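# Hang the yellow rail on two hooks

## Task

Place the yellow rail so it hangs on both hooks in front of the bins, resting between the end plates of the hooks rather than on top of either plate (the clearance is very tight); it must stay there unaided, since a rail that is held up only by the robot at the end does not count.

## Robot and tools

Robot: one custom arm carrying a single two-finger gripper. Upper arm 410 mm (shoulder to elbow), forearm 440 mm (elbow to wrist pitch). Six joints with ranges in rad: waist -3.491..3.491, shoulder -3.140..3.140, elbow -1.187..4.328, forearm roll -3.316..3.316, wrist pitch -3.140..3.140, wrist roll -3.927..3.927. The elbow cannot go fully straight. The base may be tilted relative to the table, and a mount or post under it is treated as part of the arm by the clearance check.

Frames: the scene frame has its origin on the table top under the base, +z up, +y to the left when facing along +x. The state line reports end_effector_position (metres) and end_effector_quat_wxyz in this frame; the printed position can be off, more so at long reach. The gripper frame: fingers point along its +z, and they open and close along its y. end_effector_position is the midpoint between the pads when closed; fingertips extend about 33 mm past it when closed, 9 mm when fully open. Closing also pushes the tips roughly 24 mm further out, so keep that clearance above surfaces.

A row (used by execute_actions and move) is 9 numbers, each in [-1, 1], for the single gripper: dx, dy, dz, rx, ry, rz, position, force_limit, speed. The first six are an offset, not a pose: expressed in the gripper's own axes and measured from the gripper pose in the most recent result that shows it (or from where the robot is at action start if no such result exists yet in this scene, or for later calls within the same reply). Scale: 1.0 equals 0.6 m for dx/dy/dz and 180 degrees for the rotation; rx, ry, rz form one rotation vector. All rows of an action share the same reference, so they do not add up. Sending all-zero offsets drives the arm back to that reference pose; it is not a pause.

Finger fields: position +1 = fully open (140 mm), pads touch near -0.8, -1 = close until blocked. force_limit from -1 to +1 maps to roughly 14 N, 60 N (at 0), 107 N on parts up to 40 mm wide. speed maps to about 30, 140, 250 mm/s of gap change at -1, 0, +1.

Tools:
- execute_actions {actions, pictures}: actions holds zero or one item. Empty list = just read state. {rows:[...], steps:n} = 1 to 15 rows, up to 15 steps at 1/30 s each (default 15), each row used for one step, the final row repeated. {steps:n} alone = wait up to 300 steps counted from the previous result, including thinking time. pictures toggles camera images (on by default). A refused call sends nothing.
- move {target, speed}: target is one 9-number row as above (offset from the same reference); the gripper follows a straight path toward it, lasting 0.5 to 10 s (cut off at 10 s). speed is path top speed in m/s, 0.002 to 0.5, default 0.25; rotation capped at twice that in rad/s. Finger values go out at the start. It ignores obstacles, may lag or overshoot speed, especially near full extension. Result adds a move: line with the ending (done, off_target, moving, held, fault) and limits hit (paced = pose clipped; held = some steps blocked, after which the arm may jump fast), plus distance to target.
- wait {seconds}: 0 to 10 s, nothing new sent.
- zoom_image {camera, region}: camera is cam_wrist; region [x0, y0, x1, y1] in image pixels, top-left origin, max 504 by 504.
- finished_scene {scene}: pass the current scene's number; ends and grades it, irreversible. The next task appears in its result.

Control details: each step the commanded pose is clipped to within 70 mm and 16 degrees of the measured pose; damped IK favours position over orientation. After an action ends the arm only continues to the last clipped pose, so far targets need several calls; check the pose and Hand target line. Joint target speeds are capped (2.62 waist/shoulder, 3.14 elbow, 3.93 wrist joints, rad/s) with 0.5 s ramp-up. The simulation keeps running while you compose a reply.

Results: "pose unreachable" and HELD mark steps the clearance check altered or blocked. object_status: 0 moving, 1 blocked while opening, 2 blocked while closing (a grip), 3 reached target or pads met. Confirm grip with 2. position_measured is in counts: 3 open, 230 pads together, nonlinear. To squeeze harder while at 2, raise force_limit and nudge position by at least 0.01 (e.g. -1 to -0.98).

Camera: cam_wrist, 896x504, fovy 92.813 degrees, K=[[239.923,0,449.064],[0,239.923,252.277],[0,0,1]], with given radial distortion and T_world_to_cam for the initial pose; small calibration errors exist.

Avoid: contact torque reaching load limits (waist, shoulder, elbow 140 N m; forearm roll, wrist pitch, wrist roll 35.2 N m, held weight included) or any external force of 150 N causes a 10 s stop. The arm is stiff, so even slightly overshooting a firm contact can fault; approach slowly. Brief tugs on held parts may occur. Holding loads heats motors; MOTOR HOT warns, and overheating brakes the arm. Do not drop, slam or knock anything, and nothing may leave the table. Leave the rail resting on the hooks and release it before finishing.

Each tool is called as a command line: name --argument value for each argument, lists and objects as JSON in quotes; but a table of rows of numbers goes row by row, as --pt "numbers of a row", without its own name.

## Session

execute_actions --actions '[]'

Scene clock: 0.00 s of 4800.00 s.
end_effector_position=(+0.4666, -0.0071, +0.3739) position_measured=3 object_status=3 end_effector_quat_wxyz=(+0.333, +0.934, -0.008, +0.131)
Joint positions: [ 1.278  0.256 -0.51   0.791 -2.151 -0.099]
Joint velocities: [ 0.     0.001  0.001  0.001 -0.001 -0.   ]
Hand target: +0.467, -0.007, +0.374; +0.333, +0.934, -0.008, +0.131

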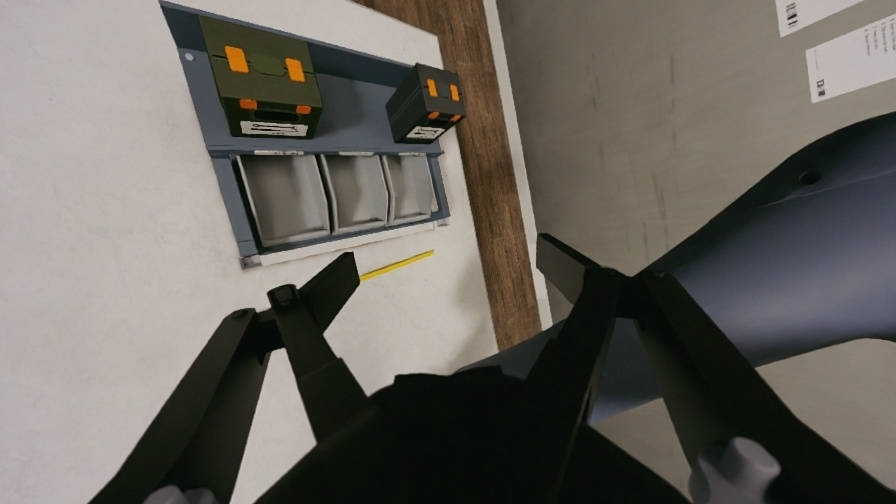

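move --target '[-0.146,0.017,0.13,0.217,-0.085,-0.005,1,0,0]'

Scene clock: 15.93 s of 4800.00 s.
end_effector_position=(+0.3995, -0.0696, +0.2999) position_measured=3 object_status=3 end_effector_quat_wxyz=(-0.001, +1.000, -0.000, +0.002)
Joint positions: [ 1.36  -0.487 -0.708  0.593 -1.935  0.118]
Joint velocities: [ 0.    -0.002  0.    -0.001 -0.002  0.002]
Hand target: +0.399, -0.070, +0.300; -0.001, +1.000, -0.000, +0.002
Off the commanded pose: 0.001 m, 0 deg.
After step 90, 11.07 s passed at rest.
move: done
camera_calibration (this result's frames):
cam_wrist: T_world_to_cam=[[-0.0986085, -0.994943, 0.0190911, -0.0391297], [-0.944293, 0.0996073, 0.313671, 0.296716], [-0.313986, 0.012903, -0.94934, 0.591533], [0, 0, 0, 1]] pos_world=[0.462062, -0.0761195, 0.469242]

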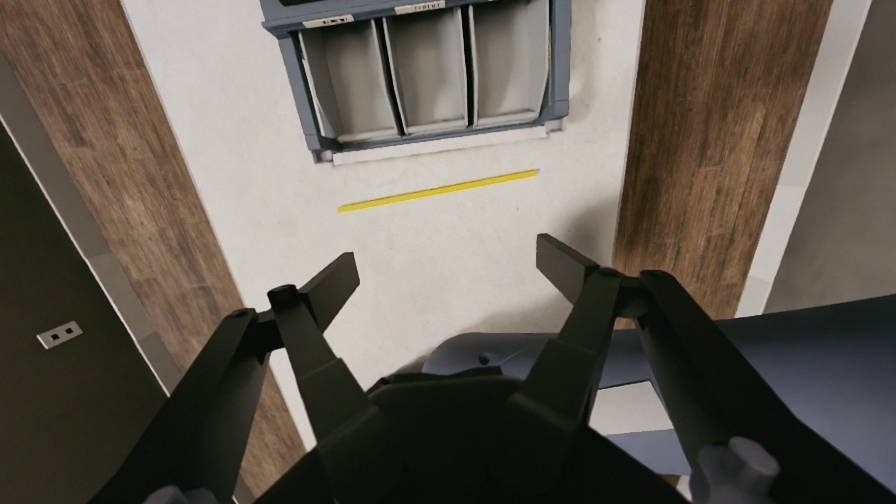

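zoom_image --camera "cam_wrist" --region '[290,90,590,230]'

Region (290, 90, 590, 230) of cam_wrist's 896x504 image, scaled by 1.680, with more detail than that image has; it fills the top 235 rows of this view, and the rest is white.

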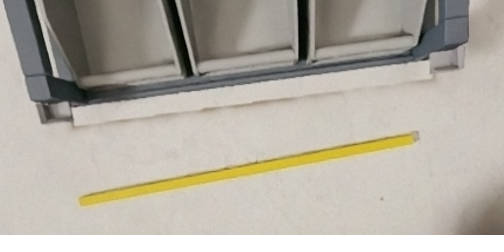

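move --target '[0.054,-0.02,0.3,0,0,-0.527,-0.2,0,0]' --speed 0.4

zoom_image --camera "cam_wrist" --region '[380,0,680,300]'

Scene clock: 31.10 s of 4800.00 s.
end_effector_position=(+0.4316, -0.0567, +0.1195) position_measured=154 object_status=3 end_effector_quat_wxyz=(-0.001, +0.676, +0.737, +0.002)
Joint positions: [ 0.742 -0.356 -0.941  0.852 -1.292  1.967]
Joint velocities: [-0.002 -0.     0.001  0.     0.002  0.002]
Hand target: +0.432, -0.057, +0.120; -0.001, +0.676, +0.737, +0.002
Off the commanded pose: 0.001 m, 0 deg.
After step 90, 9.60 s passed at rest.
move: done
camera_calibration (this result's frames):
cam_wrist: T_world_to_cam=[[0.999665, -0.0125118, 0.0226398, -0.438399], [-0.0189943, -0.94919, 0.314131, -0.0765486], [0.0175591, -0.314456, -0.94911, 0.268562], [0, 0, 0, 1]] pos_world=[0.432083, 0.00630679, 0.288867]

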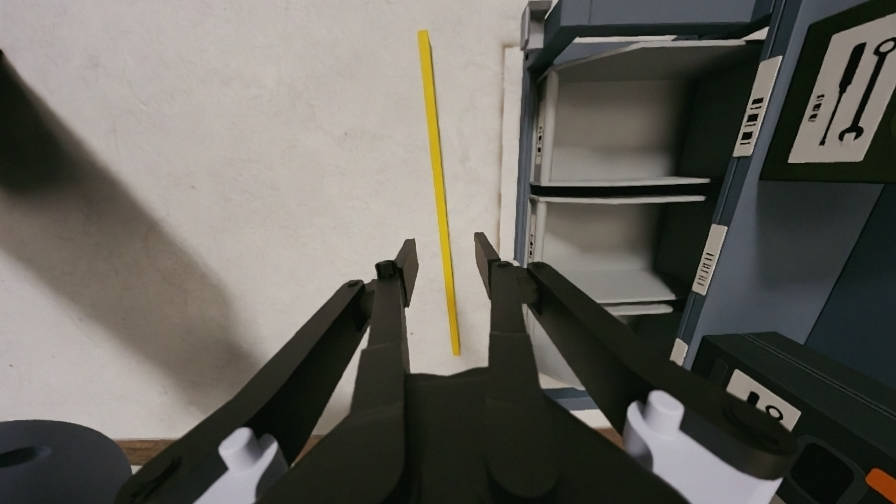

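Region (380, 0, 680, 300) of cam_wrist's 896x504 image, scaled by 1.680, with more detail than that image has.

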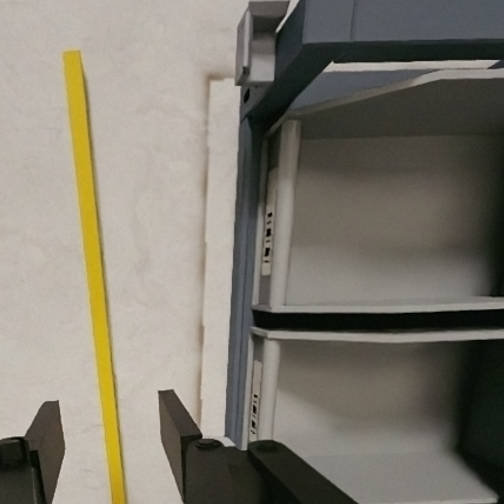

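move --target '[0,0,0.136,0,0,0,-0.2,0,0]' --speed 0.1

move --target '[0,0,0,0,0,0,-1,0,-0.5]'

Scene clock: 37.67 s of 4800.00 s.
end_effector_position=(+0.4313, -0.0560, +0.0379) position_measured=154 object_status=3 end_effector_quat_wxyz=(-0.001, +0.676, +0.737, +0.002)
Joint positions: [ 0.462 -0.228 -1.015  1.046 -0.999  1.928]
Joint velocities: [-0.002  0.001 -0.     0.002  0.001 -0.001]
Hand target: +0.431, -0.056, +0.038; -0.001, +0.676, +0.737, +0.002
Off the commanded pose: 0.001 m, 0 deg.
After step 90, 2.33 s passed at rest.
move: done
camera_calibration (this result's frames):
cam_wrist: T_world_to_cam=[[0.99969, -0.0122975, 0.0216654, -0.436197], [-0.0184666, -0.949531, 0.31313, -0.050483], [0.0167212, -0.313433, -0.949463, 0.191704], [0, 0, 0, 1]] pos_world=[0.431924, 0.006787, 0.207274]

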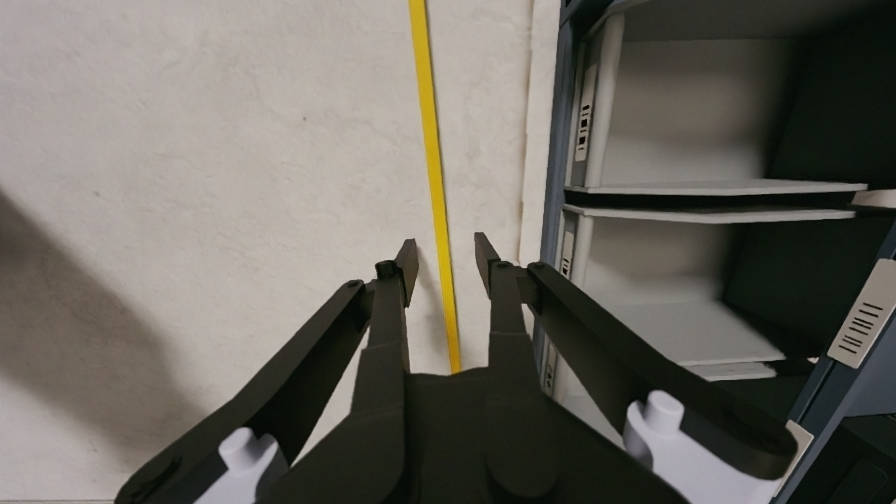

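Scene clock: 38.37 s of 4800.00 s.
end_effector_position=(+0.4313, -0.0560, +0.0379) position_measured=220 object_status=0 end_effector_quat_wxyz=(-0.001, +0.676, +0.737, +0.002)
Joint positions: [ 0.462 -0.228 -1.015  1.046 -0.999  1.928]
Joint velocities: [-0.001  0.     0.     0.    -0.001 -0.   ]
Hand target: +0.431, -0.056, +0.038; -0.001, +0.676, +0.737, +0.002
Off the commanded pose: 0.000 m, 0 deg.
move: done
camera_calibration (this result's frames):
cam_wrist: T_world_to_cam=[[0.99969, -0.0122576, 0.0216775, -0.436192], [-0.0184329, -0.949526, 0.313145, -0.05049], [0.0167449, -0.313447, -0.949458, 0.191688], [0, 0, 0, 1]] pos_world=[0.431916, 0.00679575, 0.207266]

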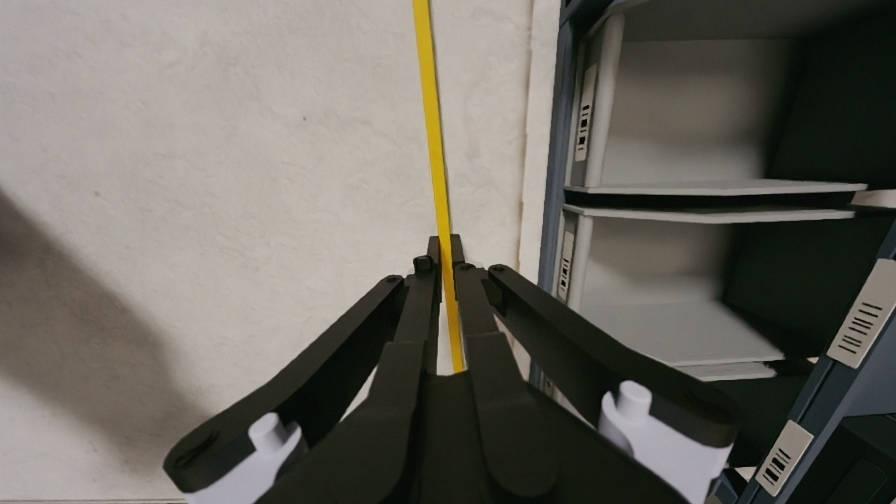

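move --target '[0,0,0,0,0,0,-0.45,0,0]'

move --target '[0.125,0,0.003,0,0,0,-0.45,0,0]' --speed 0.1

move --target '[0,0,0,0,0,0,-1,0.8,-0.5]'

move --target '[0,0,-0.17,0,0,0.02,-1,0.8,-0.5]' --speed 0.15

zoom_image --camera "cam_wrist" --region '[400,0,640,240]'

Scene clock: 48.43 s of 4800.00 s.
end_effector_position=(+0.4313, -0.0560, +0.0379) position_measured=186 object_status=3 end_effector_quat_wxyz=(-0.001, +0.676, +0.737, +0.002)
Joint positions: [ 0.462 -0.228 -1.015  1.046 -0.999  1.928]
Joint velocities: [ 0.    -0.     0.001  0.     0.    -0.   ]
Hand target: +0.431, -0.056, +0.038; -0.001, +0.676, +0.737, +0.002
Off the commanded pose: 0.000 m, 0 deg.
After step 90, 6.37 s passed at rest.
move: done
camera_calibration (this result's frames):
cam_wrist: T_world_to_cam=[[0.99969, -0.0122981, 0.0216666, -0.436198], [-0.0184676, -0.949531, 0.31313, -0.0504826], [0.0167222, -0.313433, -0.949463, 0.191704], [0, 0, 0, 1]] pos_world=[0.431925, 0.0067871, 0.207274]

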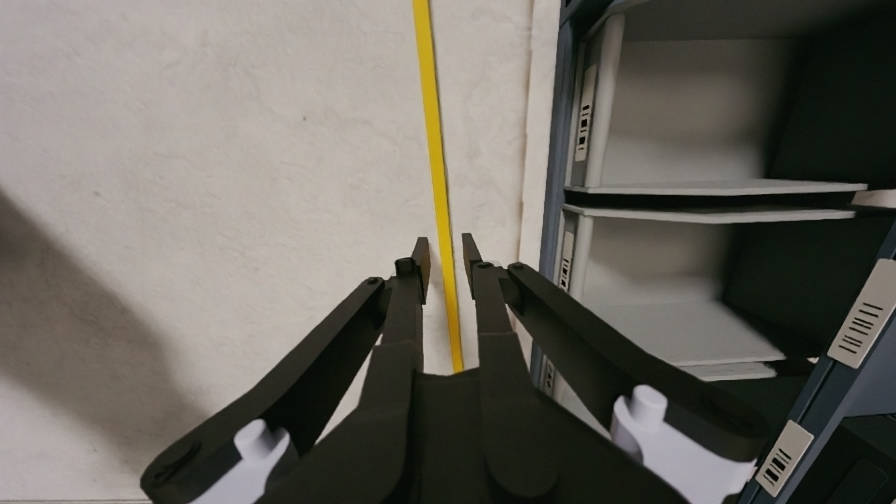

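Scene clock: 49.53 s of 4800.00 s.
end_effector_position=(+0.4253, +0.0185, +0.0365) position_measured=186 object_status=3 end_effector_quat_wxyz=(-0.001, +0.676, +0.737, +0.002)
Joint positions: [ 0.591 -0.05  -0.987  1.06  -0.997  1.722]
Joint velocities: [ 0.001  0.002  0.001  0.     0.    -0.001]
Hand target: +0.425, +0.018, +0.036; -0.001, +0.676, +0.737, +0.002
Off the commanded pose: 0.001 m, 0 deg.
move: done
camera_calibration (this result's frames):
cam_wrist: T_world_to_cam=[[0.99968, -0.0123144, 0.0220908, -0.429246], [-0.0186214, -0.949431, 0.313424, 0.02063], [0.017114, -0.313735, -0.949356, 0.213681], [0, 0, 0, 1]] pos_world=[0.425836, 0.0813402, 0.205876]

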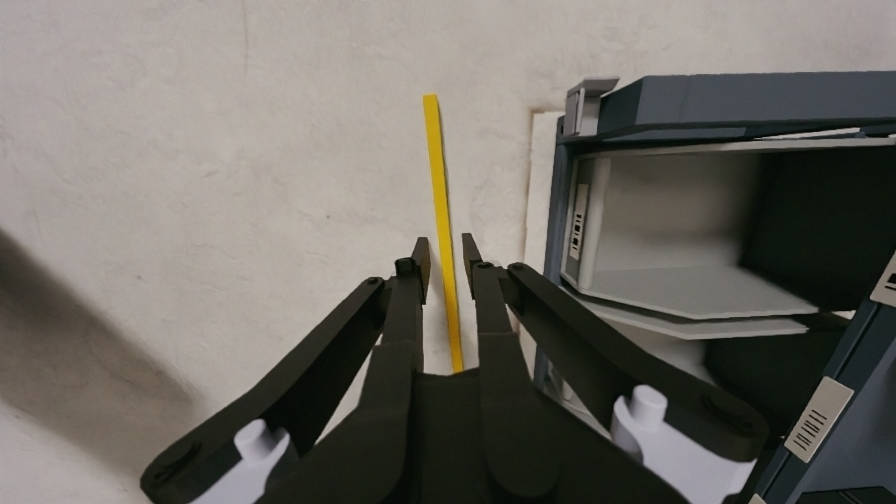

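Scene clock: 50.07 s of 4800.00 s.
end_effector_position=(+0.4254, +0.0185, +0.0366) position_measured=224 object_status=2 end_effector_quat_wxyz=(-0.001, +0.676, +0.737, +0.002)
Joint positions: [ 0.591 -0.05  -0.987  1.061 -0.997  1.722]
Joint velocities: [ 0.001 -0.001  0.001 -0.    -0.001  0.   ]
Hand target: +0.425, +0.018, +0.037; -0.001, +0.676, +0.737, +0.002
Off the commanded pose: 0.000 m, 0 deg.
move: done
camera_calibration (this result's frames):
cam_wrist: T_world_to_cam=[[0.999677, -0.012248, 0.0222772, -0.42934], [-0.0186157, -0.94945, 0.313366, 0.0206742], [0.017313, -0.313679, -0.949371, 0.213659], [0, 0, 0, 1]] pos_world=[0.425887, 0.081391, 0.205928]

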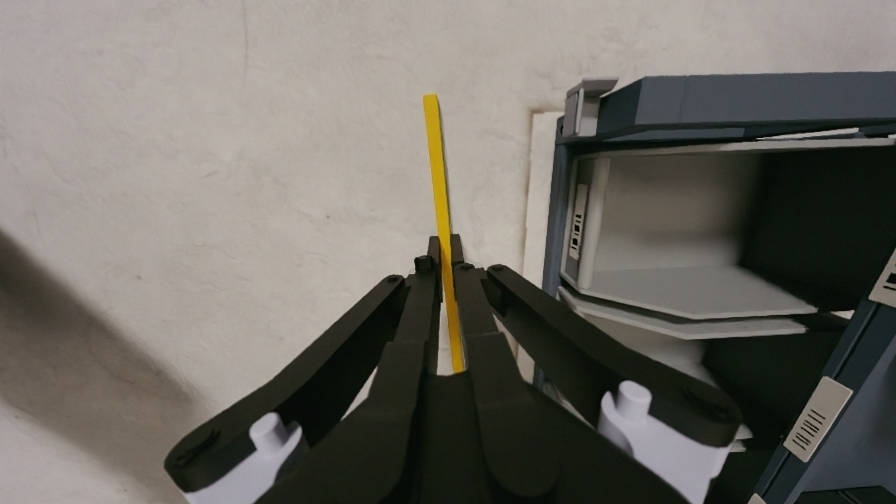

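Scene clock: 51.20 s of 4800.00 s.
end_effector_position=(+0.4257, +0.0178, +0.1386) position_measured=224 object_status=2 end_effector_quat_wxyz=(-0.000, +0.699, +0.715, +0.002)
Joint positions: [ 0.899 -0.188 -0.887  0.806 -1.308  1.729]
Joint velocities: [ 0.002 -0.     0.    -0.001 -0.002 -0.002]
Hand target: +0.426, +0.018, +0.139; -0.000, +0.699, +0.715, +0.002
Off the commanded pose: 0.001 m, 0 deg.
move: done
camera_calibration (this result's frames):
cam_wrist: T_world_to_cam=[[0.996886, -0.0753541, 0.0232386, -0.429758], [-0.0788378, -0.946064, 0.314241, 0.0134621], [-0.00169411, -0.315095, -0.949059, 0.318338], [0, 0, 0, 1]] pos_world=[0.430021, 0.0806587, 0.307878]

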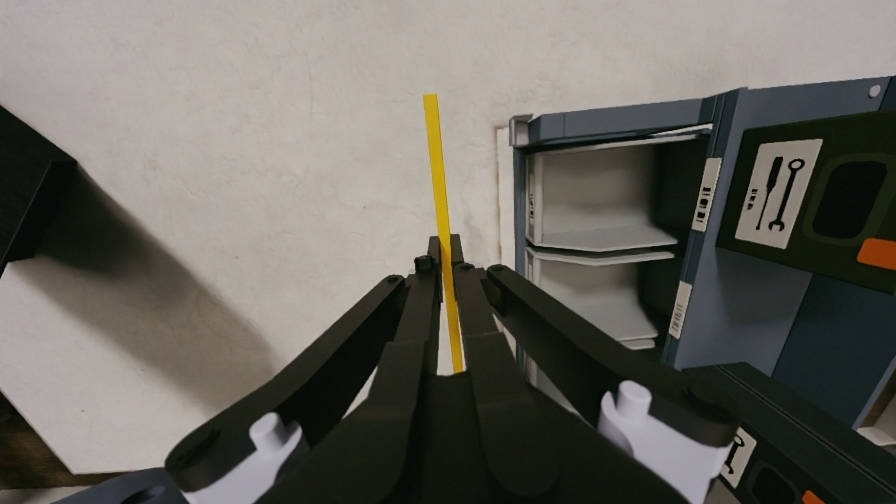

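Region (400, 0, 640, 240) of cam_wrist's 896x504 image, scaled by 2.100, with more detail than that image has.

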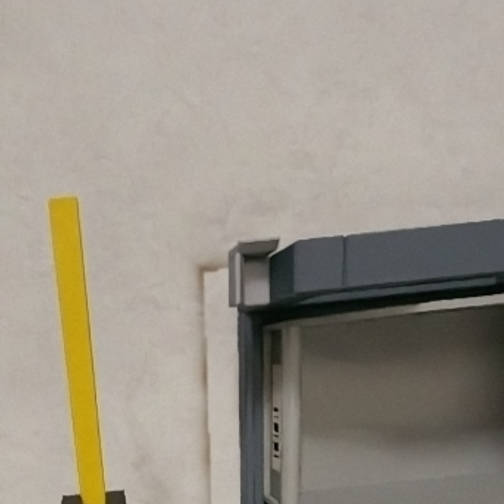

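move --target '[-0.018,0.135,0.02,0,0,0,-1,0.8,-0.5]' --speed 0.1

move --target '[0,0,0.022,0,0,0,-1,0.8,-0.5]' --speed 0.03

zoom_image --camera "cam_wrist" --region '[380,70,500,190]'

Scene clock: 62.73 s of 4800.00 s.
end_effector_position=(+0.5066, +0.0088, +0.1266) position_measured=224 object_status=2 end_effector_quat_wxyz=(-0.001, +0.699, +0.715, +0.002)
Joint positions: [ 0.705 -0.081 -0.718  0.88  -1.235  1.883]
Joint velocities: [-0.001  0.001  0.001  0.001  0.001  0.002]
Hand target: +0.507, +0.009, +0.127; -0.001, +0.699, +0.715, +0.002
Off the commanded pose: 0.000 m, 0 deg.
After step 90, 7.37 s passed at rest.
move: done
camera_calibration (this result's frames):
cam_wrist: T_world_to_cam=[[0.996919, -0.0751487, 0.0224728, -0.510776], [-0.0784026, -0.946234, 0.313839, 0.0149552], [-0.0023201, -0.314634, -0.94921, 0.304592], [0, 0, 0, 1]] pos_world=[0.511082, 0.0716021, 0.295907]

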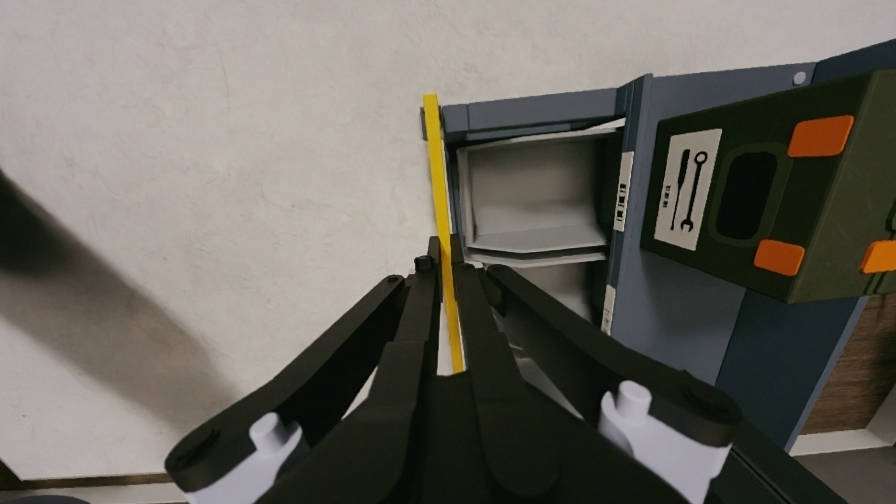

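Scene clock: 63.47 s of 4800.00 s.
end_effector_position=(+0.5066, +0.0089, +0.1134) position_measured=224 object_status=2 end_effector_quat_wxyz=(-0.001, +0.699, +0.715, +0.002)
Joint positions: [ 0.674 -0.068 -0.731  0.9   -1.199  1.878]
Joint velocities: [-0.002  0.001 -0.     0.001  0.     0.   ]
Hand target: +0.507, +0.009, +0.113; -0.001, +0.699, +0.715, +0.002
Off the commanded pose: 0.000 m, 0 deg.
move: done
camera_calibration (this result's frames):
cam_wrist: T_world_to_cam=[[0.996924, -0.0751126, 0.0223619, -0.510442], [-0.0783337, -0.946273, 0.313737, 0.0191488], [-0.0024051, -0.314523, -0.949247, 0.292155], [0, 0, 0, 1]] pos_world=[0.511075, 0.0716687, 0.282734]

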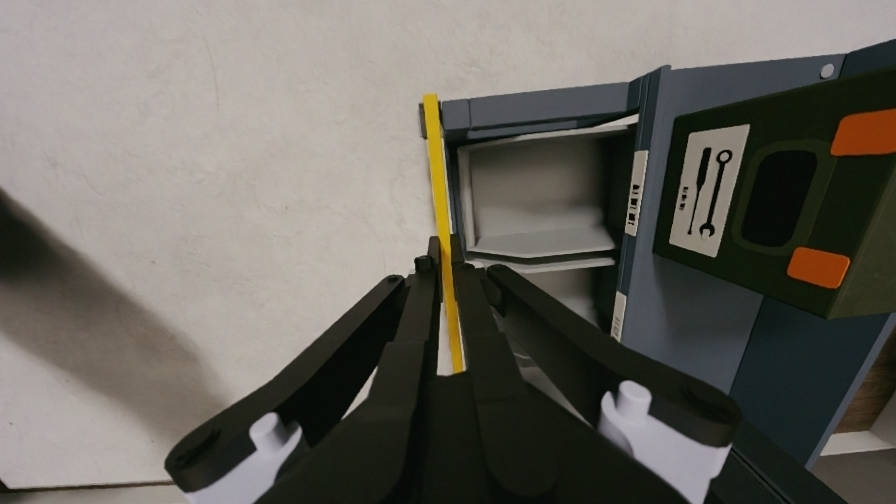

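Region (380, 70, 500, 190) of cam_wrist's 896x504 image, scaled by 4.200, with more detail than that image has.

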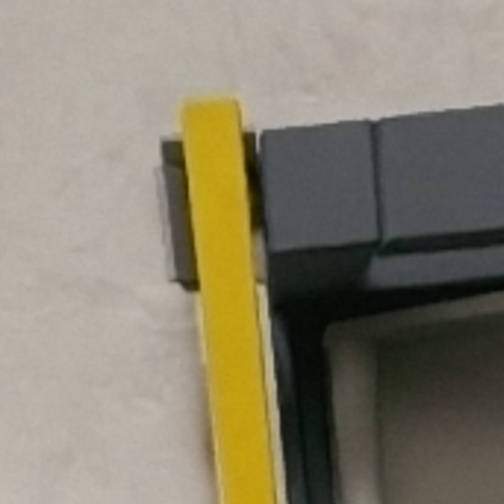

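move --target '[-0.003,0.001,0,0,-0.012,0,-1,0.8,-0.5]' --speed 0.03

move --target '[0,0,0.018,0,0,0,-1,0.8,-0.5]' --speed 0.01

zoom_image --camera "cam_wrist" --region '[380,70,500,190]'

Scene clock: 79.80 s of 4800.00 s.
end_effector_position=(+0.5073, +0.0071, +0.1134) position_measured=224 object_status=2 end_effector_quat_wxyz=(+0.013, +0.699, +0.715, -0.011)
Joint positions: [ 0.683 -0.042 -0.724  0.914 -1.229  1.854]
Joint velocities: [ 0.     0.001  0.    -0.001 -0.002 -0.001]
Hand target: +0.507, +0.007, +0.113; +0.013, +0.699, +0.715, -0.012
Off the commanded pose: 0.000 m, 0 deg.
After step 90, 12.47 s passed at rest.
move: done
camera_calibration (this result's frames):
cam_wrist: T_world_to_cam=[[0.996901, -0.0742606, 0.0259756, -0.511636], [-0.0786549, -0.933807, 0.349024, 0.0135657], [-0.00166245, -0.349985, -0.936754, 0.290061], [0, 0, 0, 1]] pos_world=[0.5116, 0.0761903, 0.280271]

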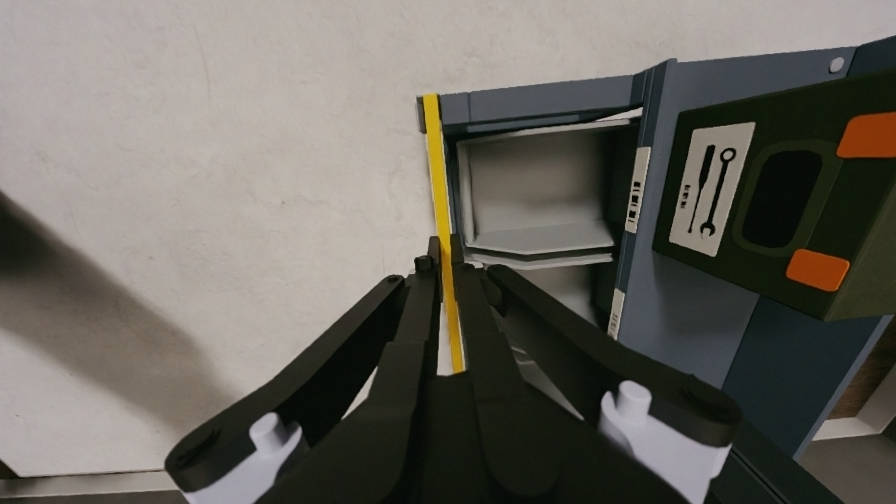

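Scene clock: 81.10 s of 4800.00 s.
end_effector_position=(+0.5072, +0.0067, +0.1026) position_measured=224 object_status=2 end_effector_quat_wxyz=(+0.013, +0.699, +0.715, -0.011)
Joint positions: [ 0.657 -0.031 -0.734  0.931 -1.201  1.849]
Joint velocities: [ 0.     0.002 -0.    -0.001  0.001  0.   ]
Hand target: +0.507, +0.007, +0.103; +0.013, +0.699, +0.715, -0.011
Off the commanded pose: 0.000 m, 0 deg.
move: done
camera_calibration (this result's frames):
cam_wrist: T_world_to_cam=[[0.996904, -0.0742414, 0.0258937, -0.51137], [-0.0786085, -0.933843, 0.348938, 0.016999], [-0.00172499, -0.349893, -0.936788, 0.279881], [0, 0, 0, 1]] pos_world=[0.511605, 0.075838, 0.269499]

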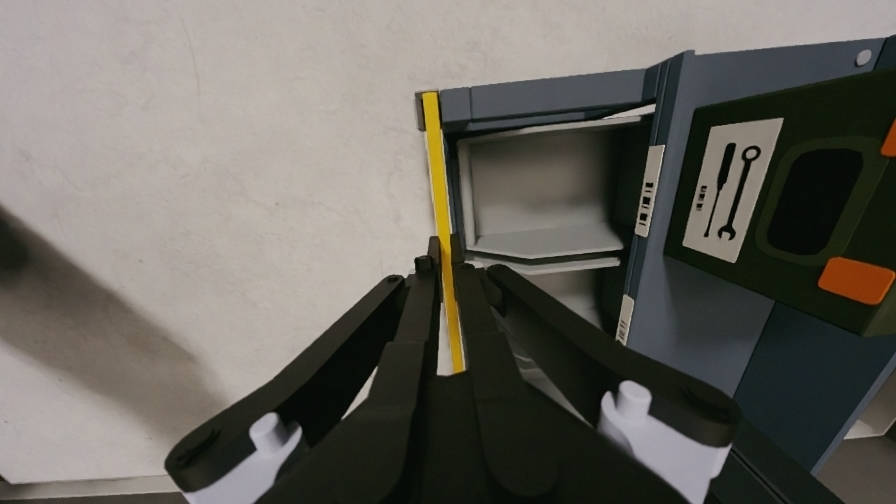

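Region (380, 70, 500, 190) of cam_wrist's 896x504 image, scaled by 4.200, with more detail than that image has.

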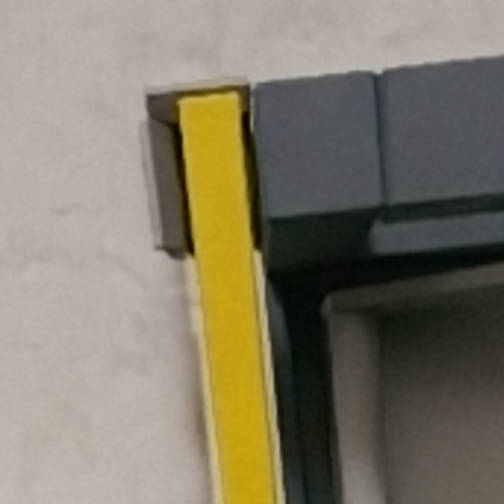

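move --target '[-0.007,0,-0.002,0,-0.008,0,-1,0.8,-0.5]' --speed 0.01

move --target '[0,0,0.007,0,0,0,-1,0.8,-0.5]' --speed 0.01

zoom_image --camera "cam_wrist" --region '[380,70,500,190]'

Scene clock: 90.90 s of 4800.00 s.
end_effector_position=(+0.5073, +0.0026, +0.1040) position_measured=224 object_status=2 end_effector_quat_wxyz=(+0.022, +0.698, +0.715, -0.020)
Joint positions: [ 0.663 -0.022 -0.731  0.938 -1.225  1.838]
Joint velocities: [ 0.001  0.     0.001  0.    -0.     0.   ]
Hand target: +0.507, +0.003, +0.104; +0.022, +0.698, +0.715, -0.020
Off the commanded pose: 0.000 m, 0 deg.
After step 90, 5.33 s passed at rest.
move: done
camera_calibration (this result's frames):
cam_wrist: T_world_to_cam=[[0.996887, -0.0735979, 0.0282848, -0.512049], [-0.0788362, -0.924788, 0.372227, 0.0103226], [-0.00123768, -0.373298, -0.927711, 0.278559], [0, 0, 0, 1]] pos_world=[0.511614, 0.075846, 0.269063]

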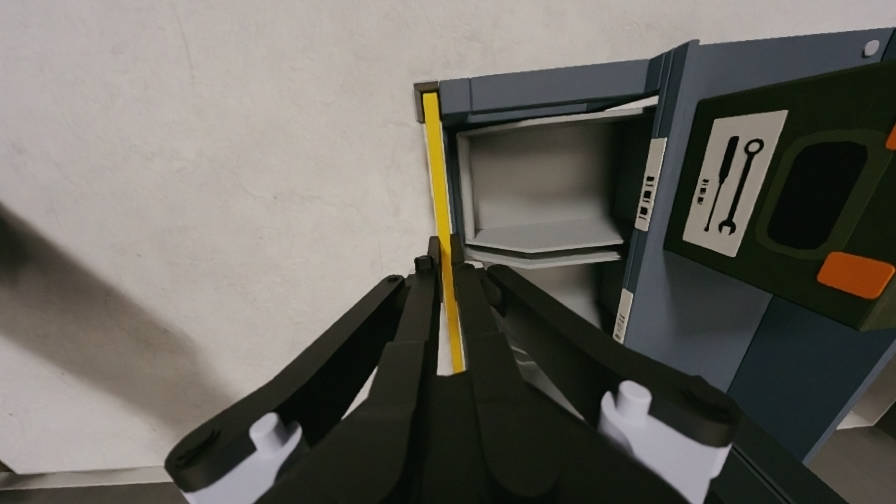

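Scene clock: 91.60 s of 4800.00 s.
end_effector_position=(+0.5073, +0.0024, +0.0998) position_measured=224 object_status=2 end_effector_quat_wxyz=(+0.022, +0.698, +0.715, -0.020)
Joint positions: [ 0.653 -0.018 -0.735  0.945 -1.214  1.836]
Joint velocities: [ 0.    -0.001 -0.     0.     0.001 -0.   ]
Hand target: +0.507, +0.002, +0.100; +0.022, +0.698, +0.715, -0.020
Off the commanded pose: 0.000 m, 0 deg.
move: done
camera_calibration (this result's frames):
cam_wrist: T_world_to_cam=[[0.996889, -0.0735881, 0.0282494, -0.511944], [-0.078814, -0.924803, 0.372194, 0.0116546], [-0.00126393, -0.373262, -0.927725, 0.27461], [0, 0, 0, 1]] pos_world=[0.511617, 0.0756067, 0.264887]

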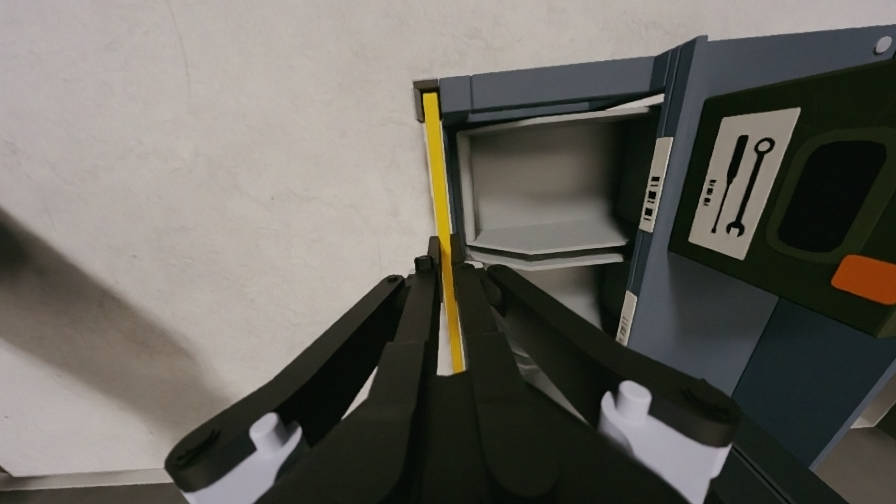

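Region (380, 70, 500, 190) of cam_wrist's 896x504 image, scaled by 4.200, with more detail than that image has.

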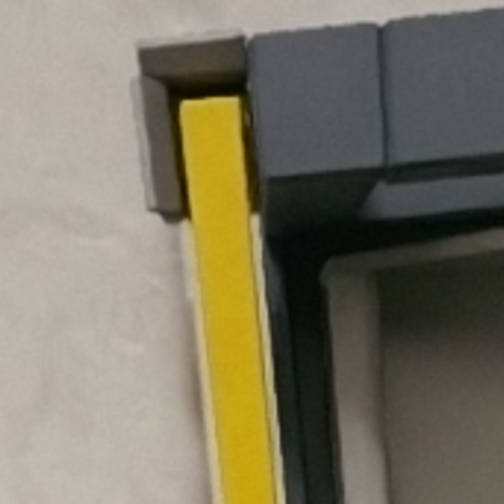

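Gap about 3 mm. Close it, then descend.

move --target '[0.0045,0,0,0,0,0,-1,0.8,-0.5]' --speed 0.005

move --target '[0,0,0.013,0,0.006,0,-1,0.8,-0.5]' --speed 0.01

zoom_image --camera "cam_wrist" --region '[380,70,500,190]'

Scene clock: 98.43 s of 4800.00 s.
end_effector_position=(+0.5073, +0.0050, +0.0996) position_measured=224 object_status=2 end_effector_quat_wxyz=(+0.022, +0.698, +0.715, -0.020)
Joint positions: [ 0.656 -0.012 -0.733  0.945 -1.213  1.831]
Joint velocities: [-0.     0.     0.    -0.001  0.001 -0.   ]
Hand target: +0.507, +0.005, +0.100; +0.022, +0.698, +0.715, -0.020
Off the commanded pose: 0.000 m, 0 deg.
After step 90, 3.07 s passed at rest.
move: done
camera_calibration (this result's frames):
cam_wrist: T_world_to_cam=[[0.996888, -0.0735856, 0.0282699, -0.5117], [-0.0788193, -0.9248, 0.3722, 0.0141888], [-0.00124461, -0.37327, -0.927722, 0.275458], [0, 0, 0, 1]] pos_world=[0.511568, 0.0782882, 0.264733]

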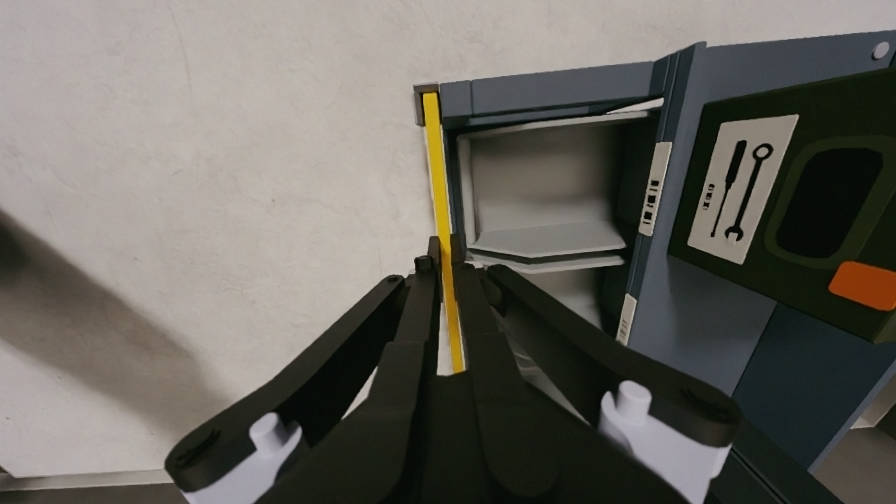

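Scene clock: 99.60 s of 4800.00 s.
end_effector_position=(+0.5073, +0.0046, +0.0919) position_measured=224 object_status=2 end_effector_quat_wxyz=(+0.015, +0.699, +0.715, -0.014)
Joint positions: [ 0.631 -0.019 -0.744  0.953 -1.178  1.842]
Joint velocities: [-0.001 -0.    -0.001  0.     0.003  0.   ]
Hand target: +0.507, +0.005, +0.092; +0.015, +0.699, +0.715, -0.014
Off the commanded pose: 0.000 m, 0 deg.
move: done
camera_calibration (this result's frames):
cam_wrist: T_world_to_cam=[[0.996903, -0.0740641, 0.0264219, -0.511336], [-0.0786185, -0.931666, 0.354707, 0.018224], [-0.0016546, -0.355685, -0.934604, 0.268837], [0, 0, 0, 1]] pos_world=[0.511631, 0.0747285, 0.258303]

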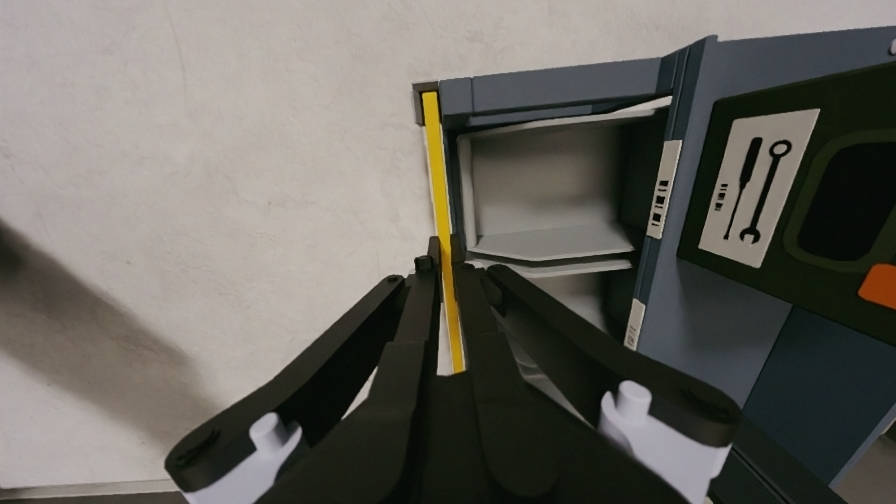

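Region (380, 70, 500, 190) of cam_wrist's 896x504 image, scaled by 4.200, with more detail than that image has.

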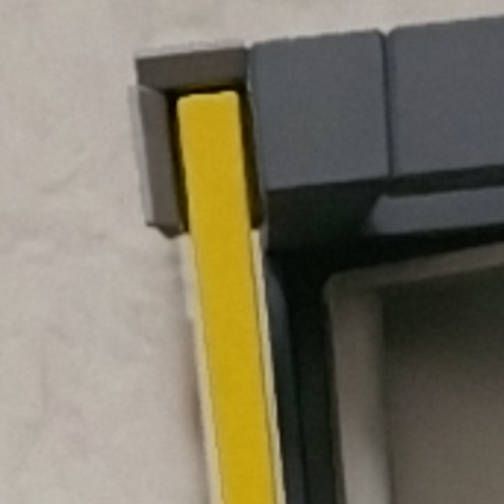

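Near end has bottomed. Release and inspect.

move --target '[0,0,0,0,0,0,-0.6,0,-1]'

move --target '[0,0,-0.1,0,0,0,-0.6,0,-1]' --speed 0.15

move --target '[-0.4,-0.13,0,0,0,0.5,-0.6,0,-1]' --speed 0.4

zoom_image --camera "cam_wrist" --region '[380,60,580,220]'

Scene clock: 107.23 s of 4800.00 s.
end_effector_position=(+0.5072, +0.0046, +0.0918) position_measured=205 object_status=3 end_effector_quat_wxyz=(+0.015, +0.699, +0.715, -0.014)
Joint positions: [ 0.631 -0.019 -0.744  0.953 -1.178  1.842]
Joint velocities: [-0.  0.  0. -0.  0.  0.]
Hand target: +0.507, +0.005, +0.092; +0.015, +0.699, +0.715, -0.014
Off the commanded pose: 0.000 m, 0 deg.
After step 90, 3.93 s passed at rest.
move: done
camera_calibration (this result's frames):
cam_wrist: T_world_to_cam=[[0.996908, -0.0740263, 0.0263649, -0.511295], [-0.0785628, -0.931646, 0.354774, 0.018167], [-0.00169984, -0.355748, -0.93458, 0.268812], [0, 0, 0, 1]] pos_world=[0.511598, 0.0747051, 0.258261]

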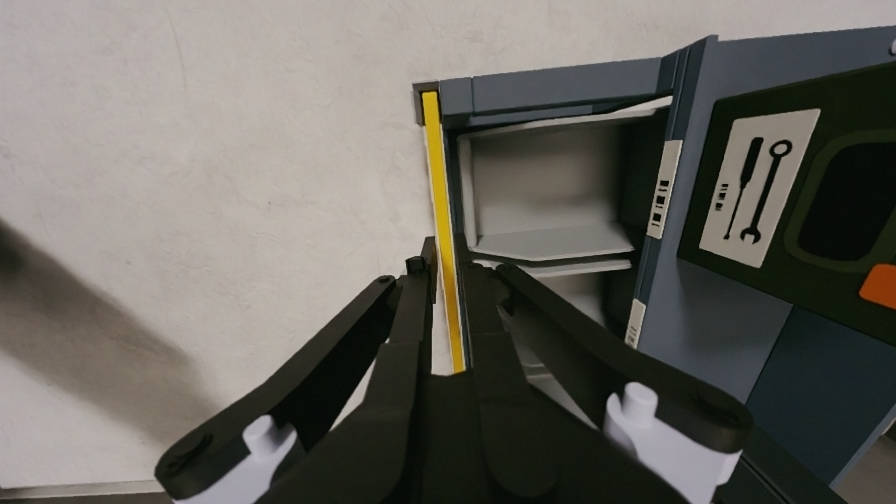

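Scene clock: 108.07 s of 4800.00 s.
end_effector_position=(+0.5073, +0.0068, +0.1518) position_measured=205 object_status=3 end_effector_quat_wxyz=(+0.015, +0.699, +0.715, -0.014)
Joint positions: [ 0.771 -0.07  -0.682  0.86  -1.334  1.864]
Joint velocities: [ 0.    -0.001  0.001 -0.001 -0.002 -0.   ]
Hand target: +0.507, +0.007, +0.152; +0.015, +0.699, +0.715, -0.014
Off the commanded pose: 0.000 m, 0 deg.
move: done
camera_calibration (this result's frames):
cam_wrist: T_world_to_cam=[[0.9969, -0.0739519, 0.026869, -0.512832], [-0.078672, -0.931469, 0.355214, -0.00102808], [-0.0012411, -0.356227, -0.934399, 0.325408], [0, 0, 0, 1]] pos_world=[0.511565, 0.0770364, 0.318205]

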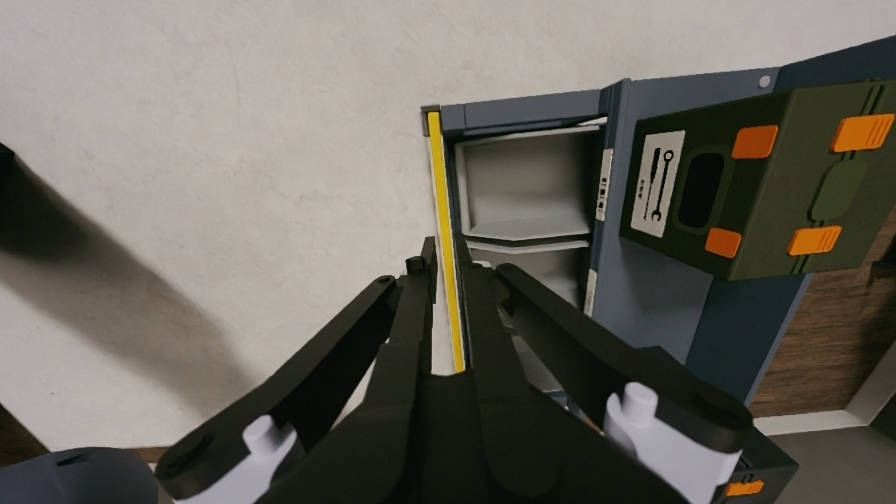

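Scene clock: 110.47 s of 4800.00 s.
end_effector_position=(+0.4339, -0.2341, +0.1610) position_measured=205 object_status=3 end_effector_quat_wxyz=(+0.020, +1.000, +0.012, +0.001)
Joint positions: [ 0.534 -0.695 -0.855  0.864 -1.461  0.785]
Joint velocities: [-0.002 -0.    -0.001  0.001  0.001 -0.   ]
Hand target: +0.434, -0.234, +0.161; +0.020, +1.000, +0.012, +0.001
Off the commanded pose: 0.001 m, 0 deg.
move: done
camera_calibration (this result's frames):
cam_wrist: T_world_to_cam=[[-0.0748284, -0.995301, 0.0614538, -0.213943], [-0.945729, 0.090374, 0.312137, 0.387872], [-0.316224, -0.034762, -0.948048, 0.462195], [0, 0, 0, 1]] pos_world=[0.496969, -0.231925, 0.330262]

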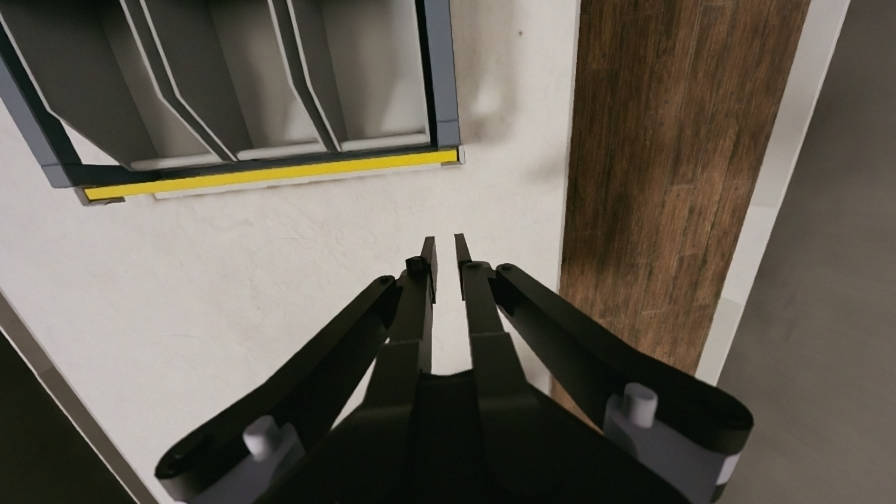

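Region (380, 60, 580, 220) of cam_wrist's 896x504 image, scaled by 2.520, with more detail than that image has; it fills the top 403 rows of this view, and the rest is white.

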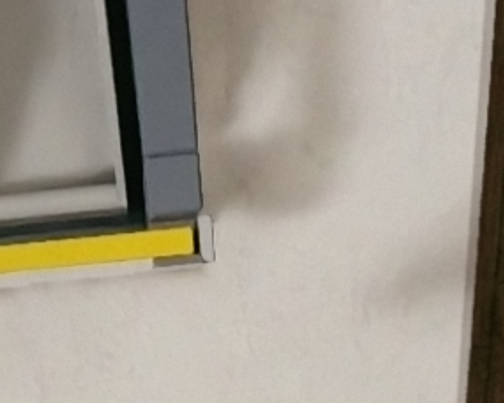

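zoom_image --camera "cam_wrist" --region '[425,135,475,175]'

Region (425, 135, 475, 175) of cam_wrist's 896x504 image, scaled by 10.080, with more detail than that image has; it fills the top 403 rows of this view, and the rest is white.

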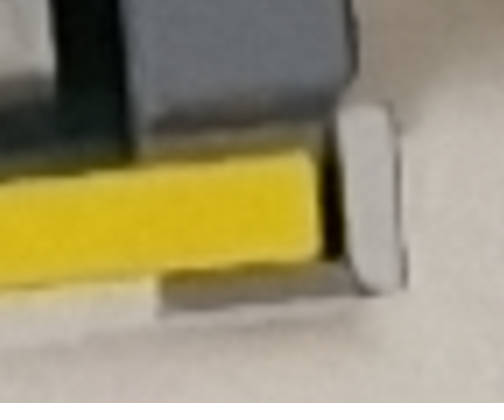

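move --target '[0,-0.04,0.11,0,0,0,-1,0,0]'

zoom_image --camera "cam_wrist" --region '[430,100,550,190]'

Scene clock: 124.23 s of 4800.00 s.
end_effector_position=(+0.4332, -0.2125, +0.0939) position_measured=233 object_status=3 end_effector_quat_wxyz=(+0.020, +1.000, +0.012, +0.000)
Joint positions: [ 0.33  -0.581 -0.941  0.924 -1.182  0.753]
Joint velocities: [-0.002  0.002  0.    -0.     0.002  0.001]
Hand target: +0.433, -0.213, +0.094; +0.020, +1.000, +0.012, +0.000
Off the commanded pose: 0.000 m, 0 deg.
After step 90, 9.83 s passed at rest.
move: done
camera_calibration (this result's frames):
cam_wrist: T_world_to_cam=[[-0.0746899, -0.995361, 0.0606473, -0.188403], [-0.945557, 0.0900093, 0.312763, 0.40604], [-0.316771, -0.0339852, -0.947893, 0.399559], [0, 0, 0, 1]] pos_world=[0.496431, -0.210497, 0.263171]

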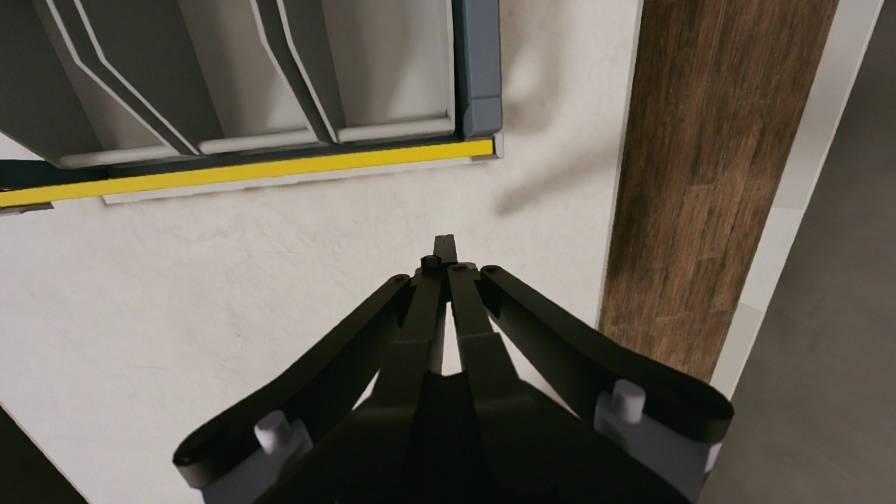

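Region (430, 100, 550, 190) of cam_wrist's 896x504 image, scaled by 4.200, with more detail than that image has; it fills the top 378 rows of this view, and the rest is white.

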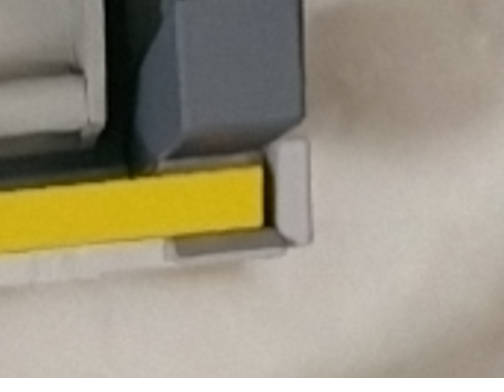

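move --target '[0.101,0,0,0,0,0,-1,0,0]' --speed 0.04

zoom_image --camera "cam_wrist" --region '[410,190,530,270]'

Scene clock: 130.37 s of 4800.00 s.
end_effector_position=(+0.4938, -0.2113, +0.0939) position_measured=233 object_status=3 end_effector_quat_wxyz=(+0.020, +1.000, +0.012, +0.000)
Joint positions: [ 0.275 -0.424 -0.791  0.932 -1.137  0.781]
Joint velocities: [ 0.001  0.001  0.002  0.     0.    -0.   ]
Hand target: +0.494, -0.211, +0.094; +0.020, +1.000, +0.012, +0.000
Off the commanded pose: 0.000 m, 0 deg.
After step 90, 1.33 s passed at rest.
move: done
camera_calibration (this result's frames):
cam_wrist: T_world_to_cam=[[-0.0746776, -0.995372, 0.0604846, -0.182663], [-0.945522, 0.0899504, 0.312886, 0.463121], [-0.316879, -0.0338239, -0.947863, 0.418857], [0, 0, 0, 1]] pos_world=[0.556977, -0.209308, 0.263163]

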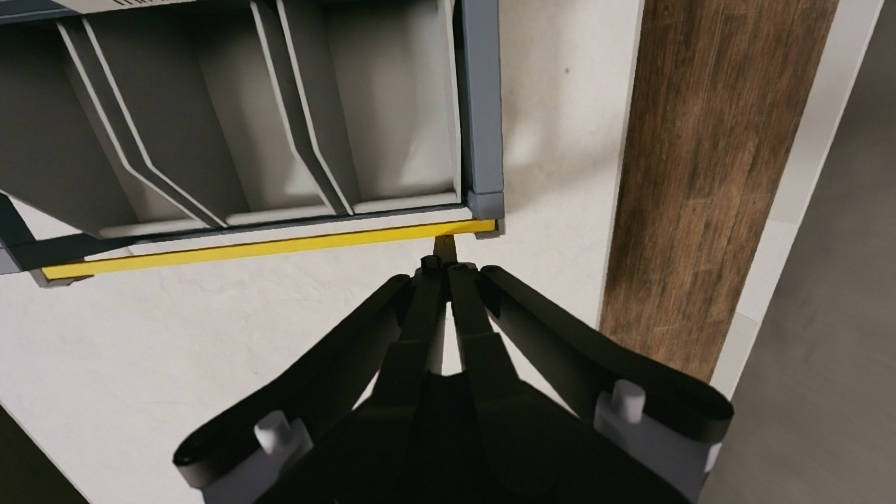

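Region (410, 190, 530, 270) of cam_wrist's 896x504 image, scaled by 4.200, with more detail than that image has.

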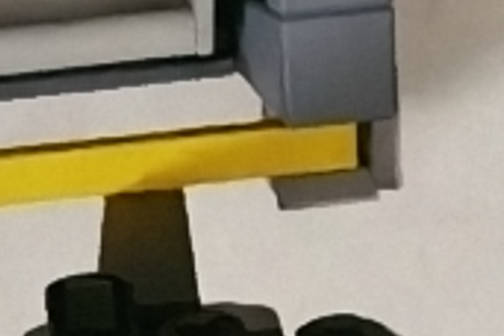

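finished_scene --scene 1

The scene is finished: the task was done.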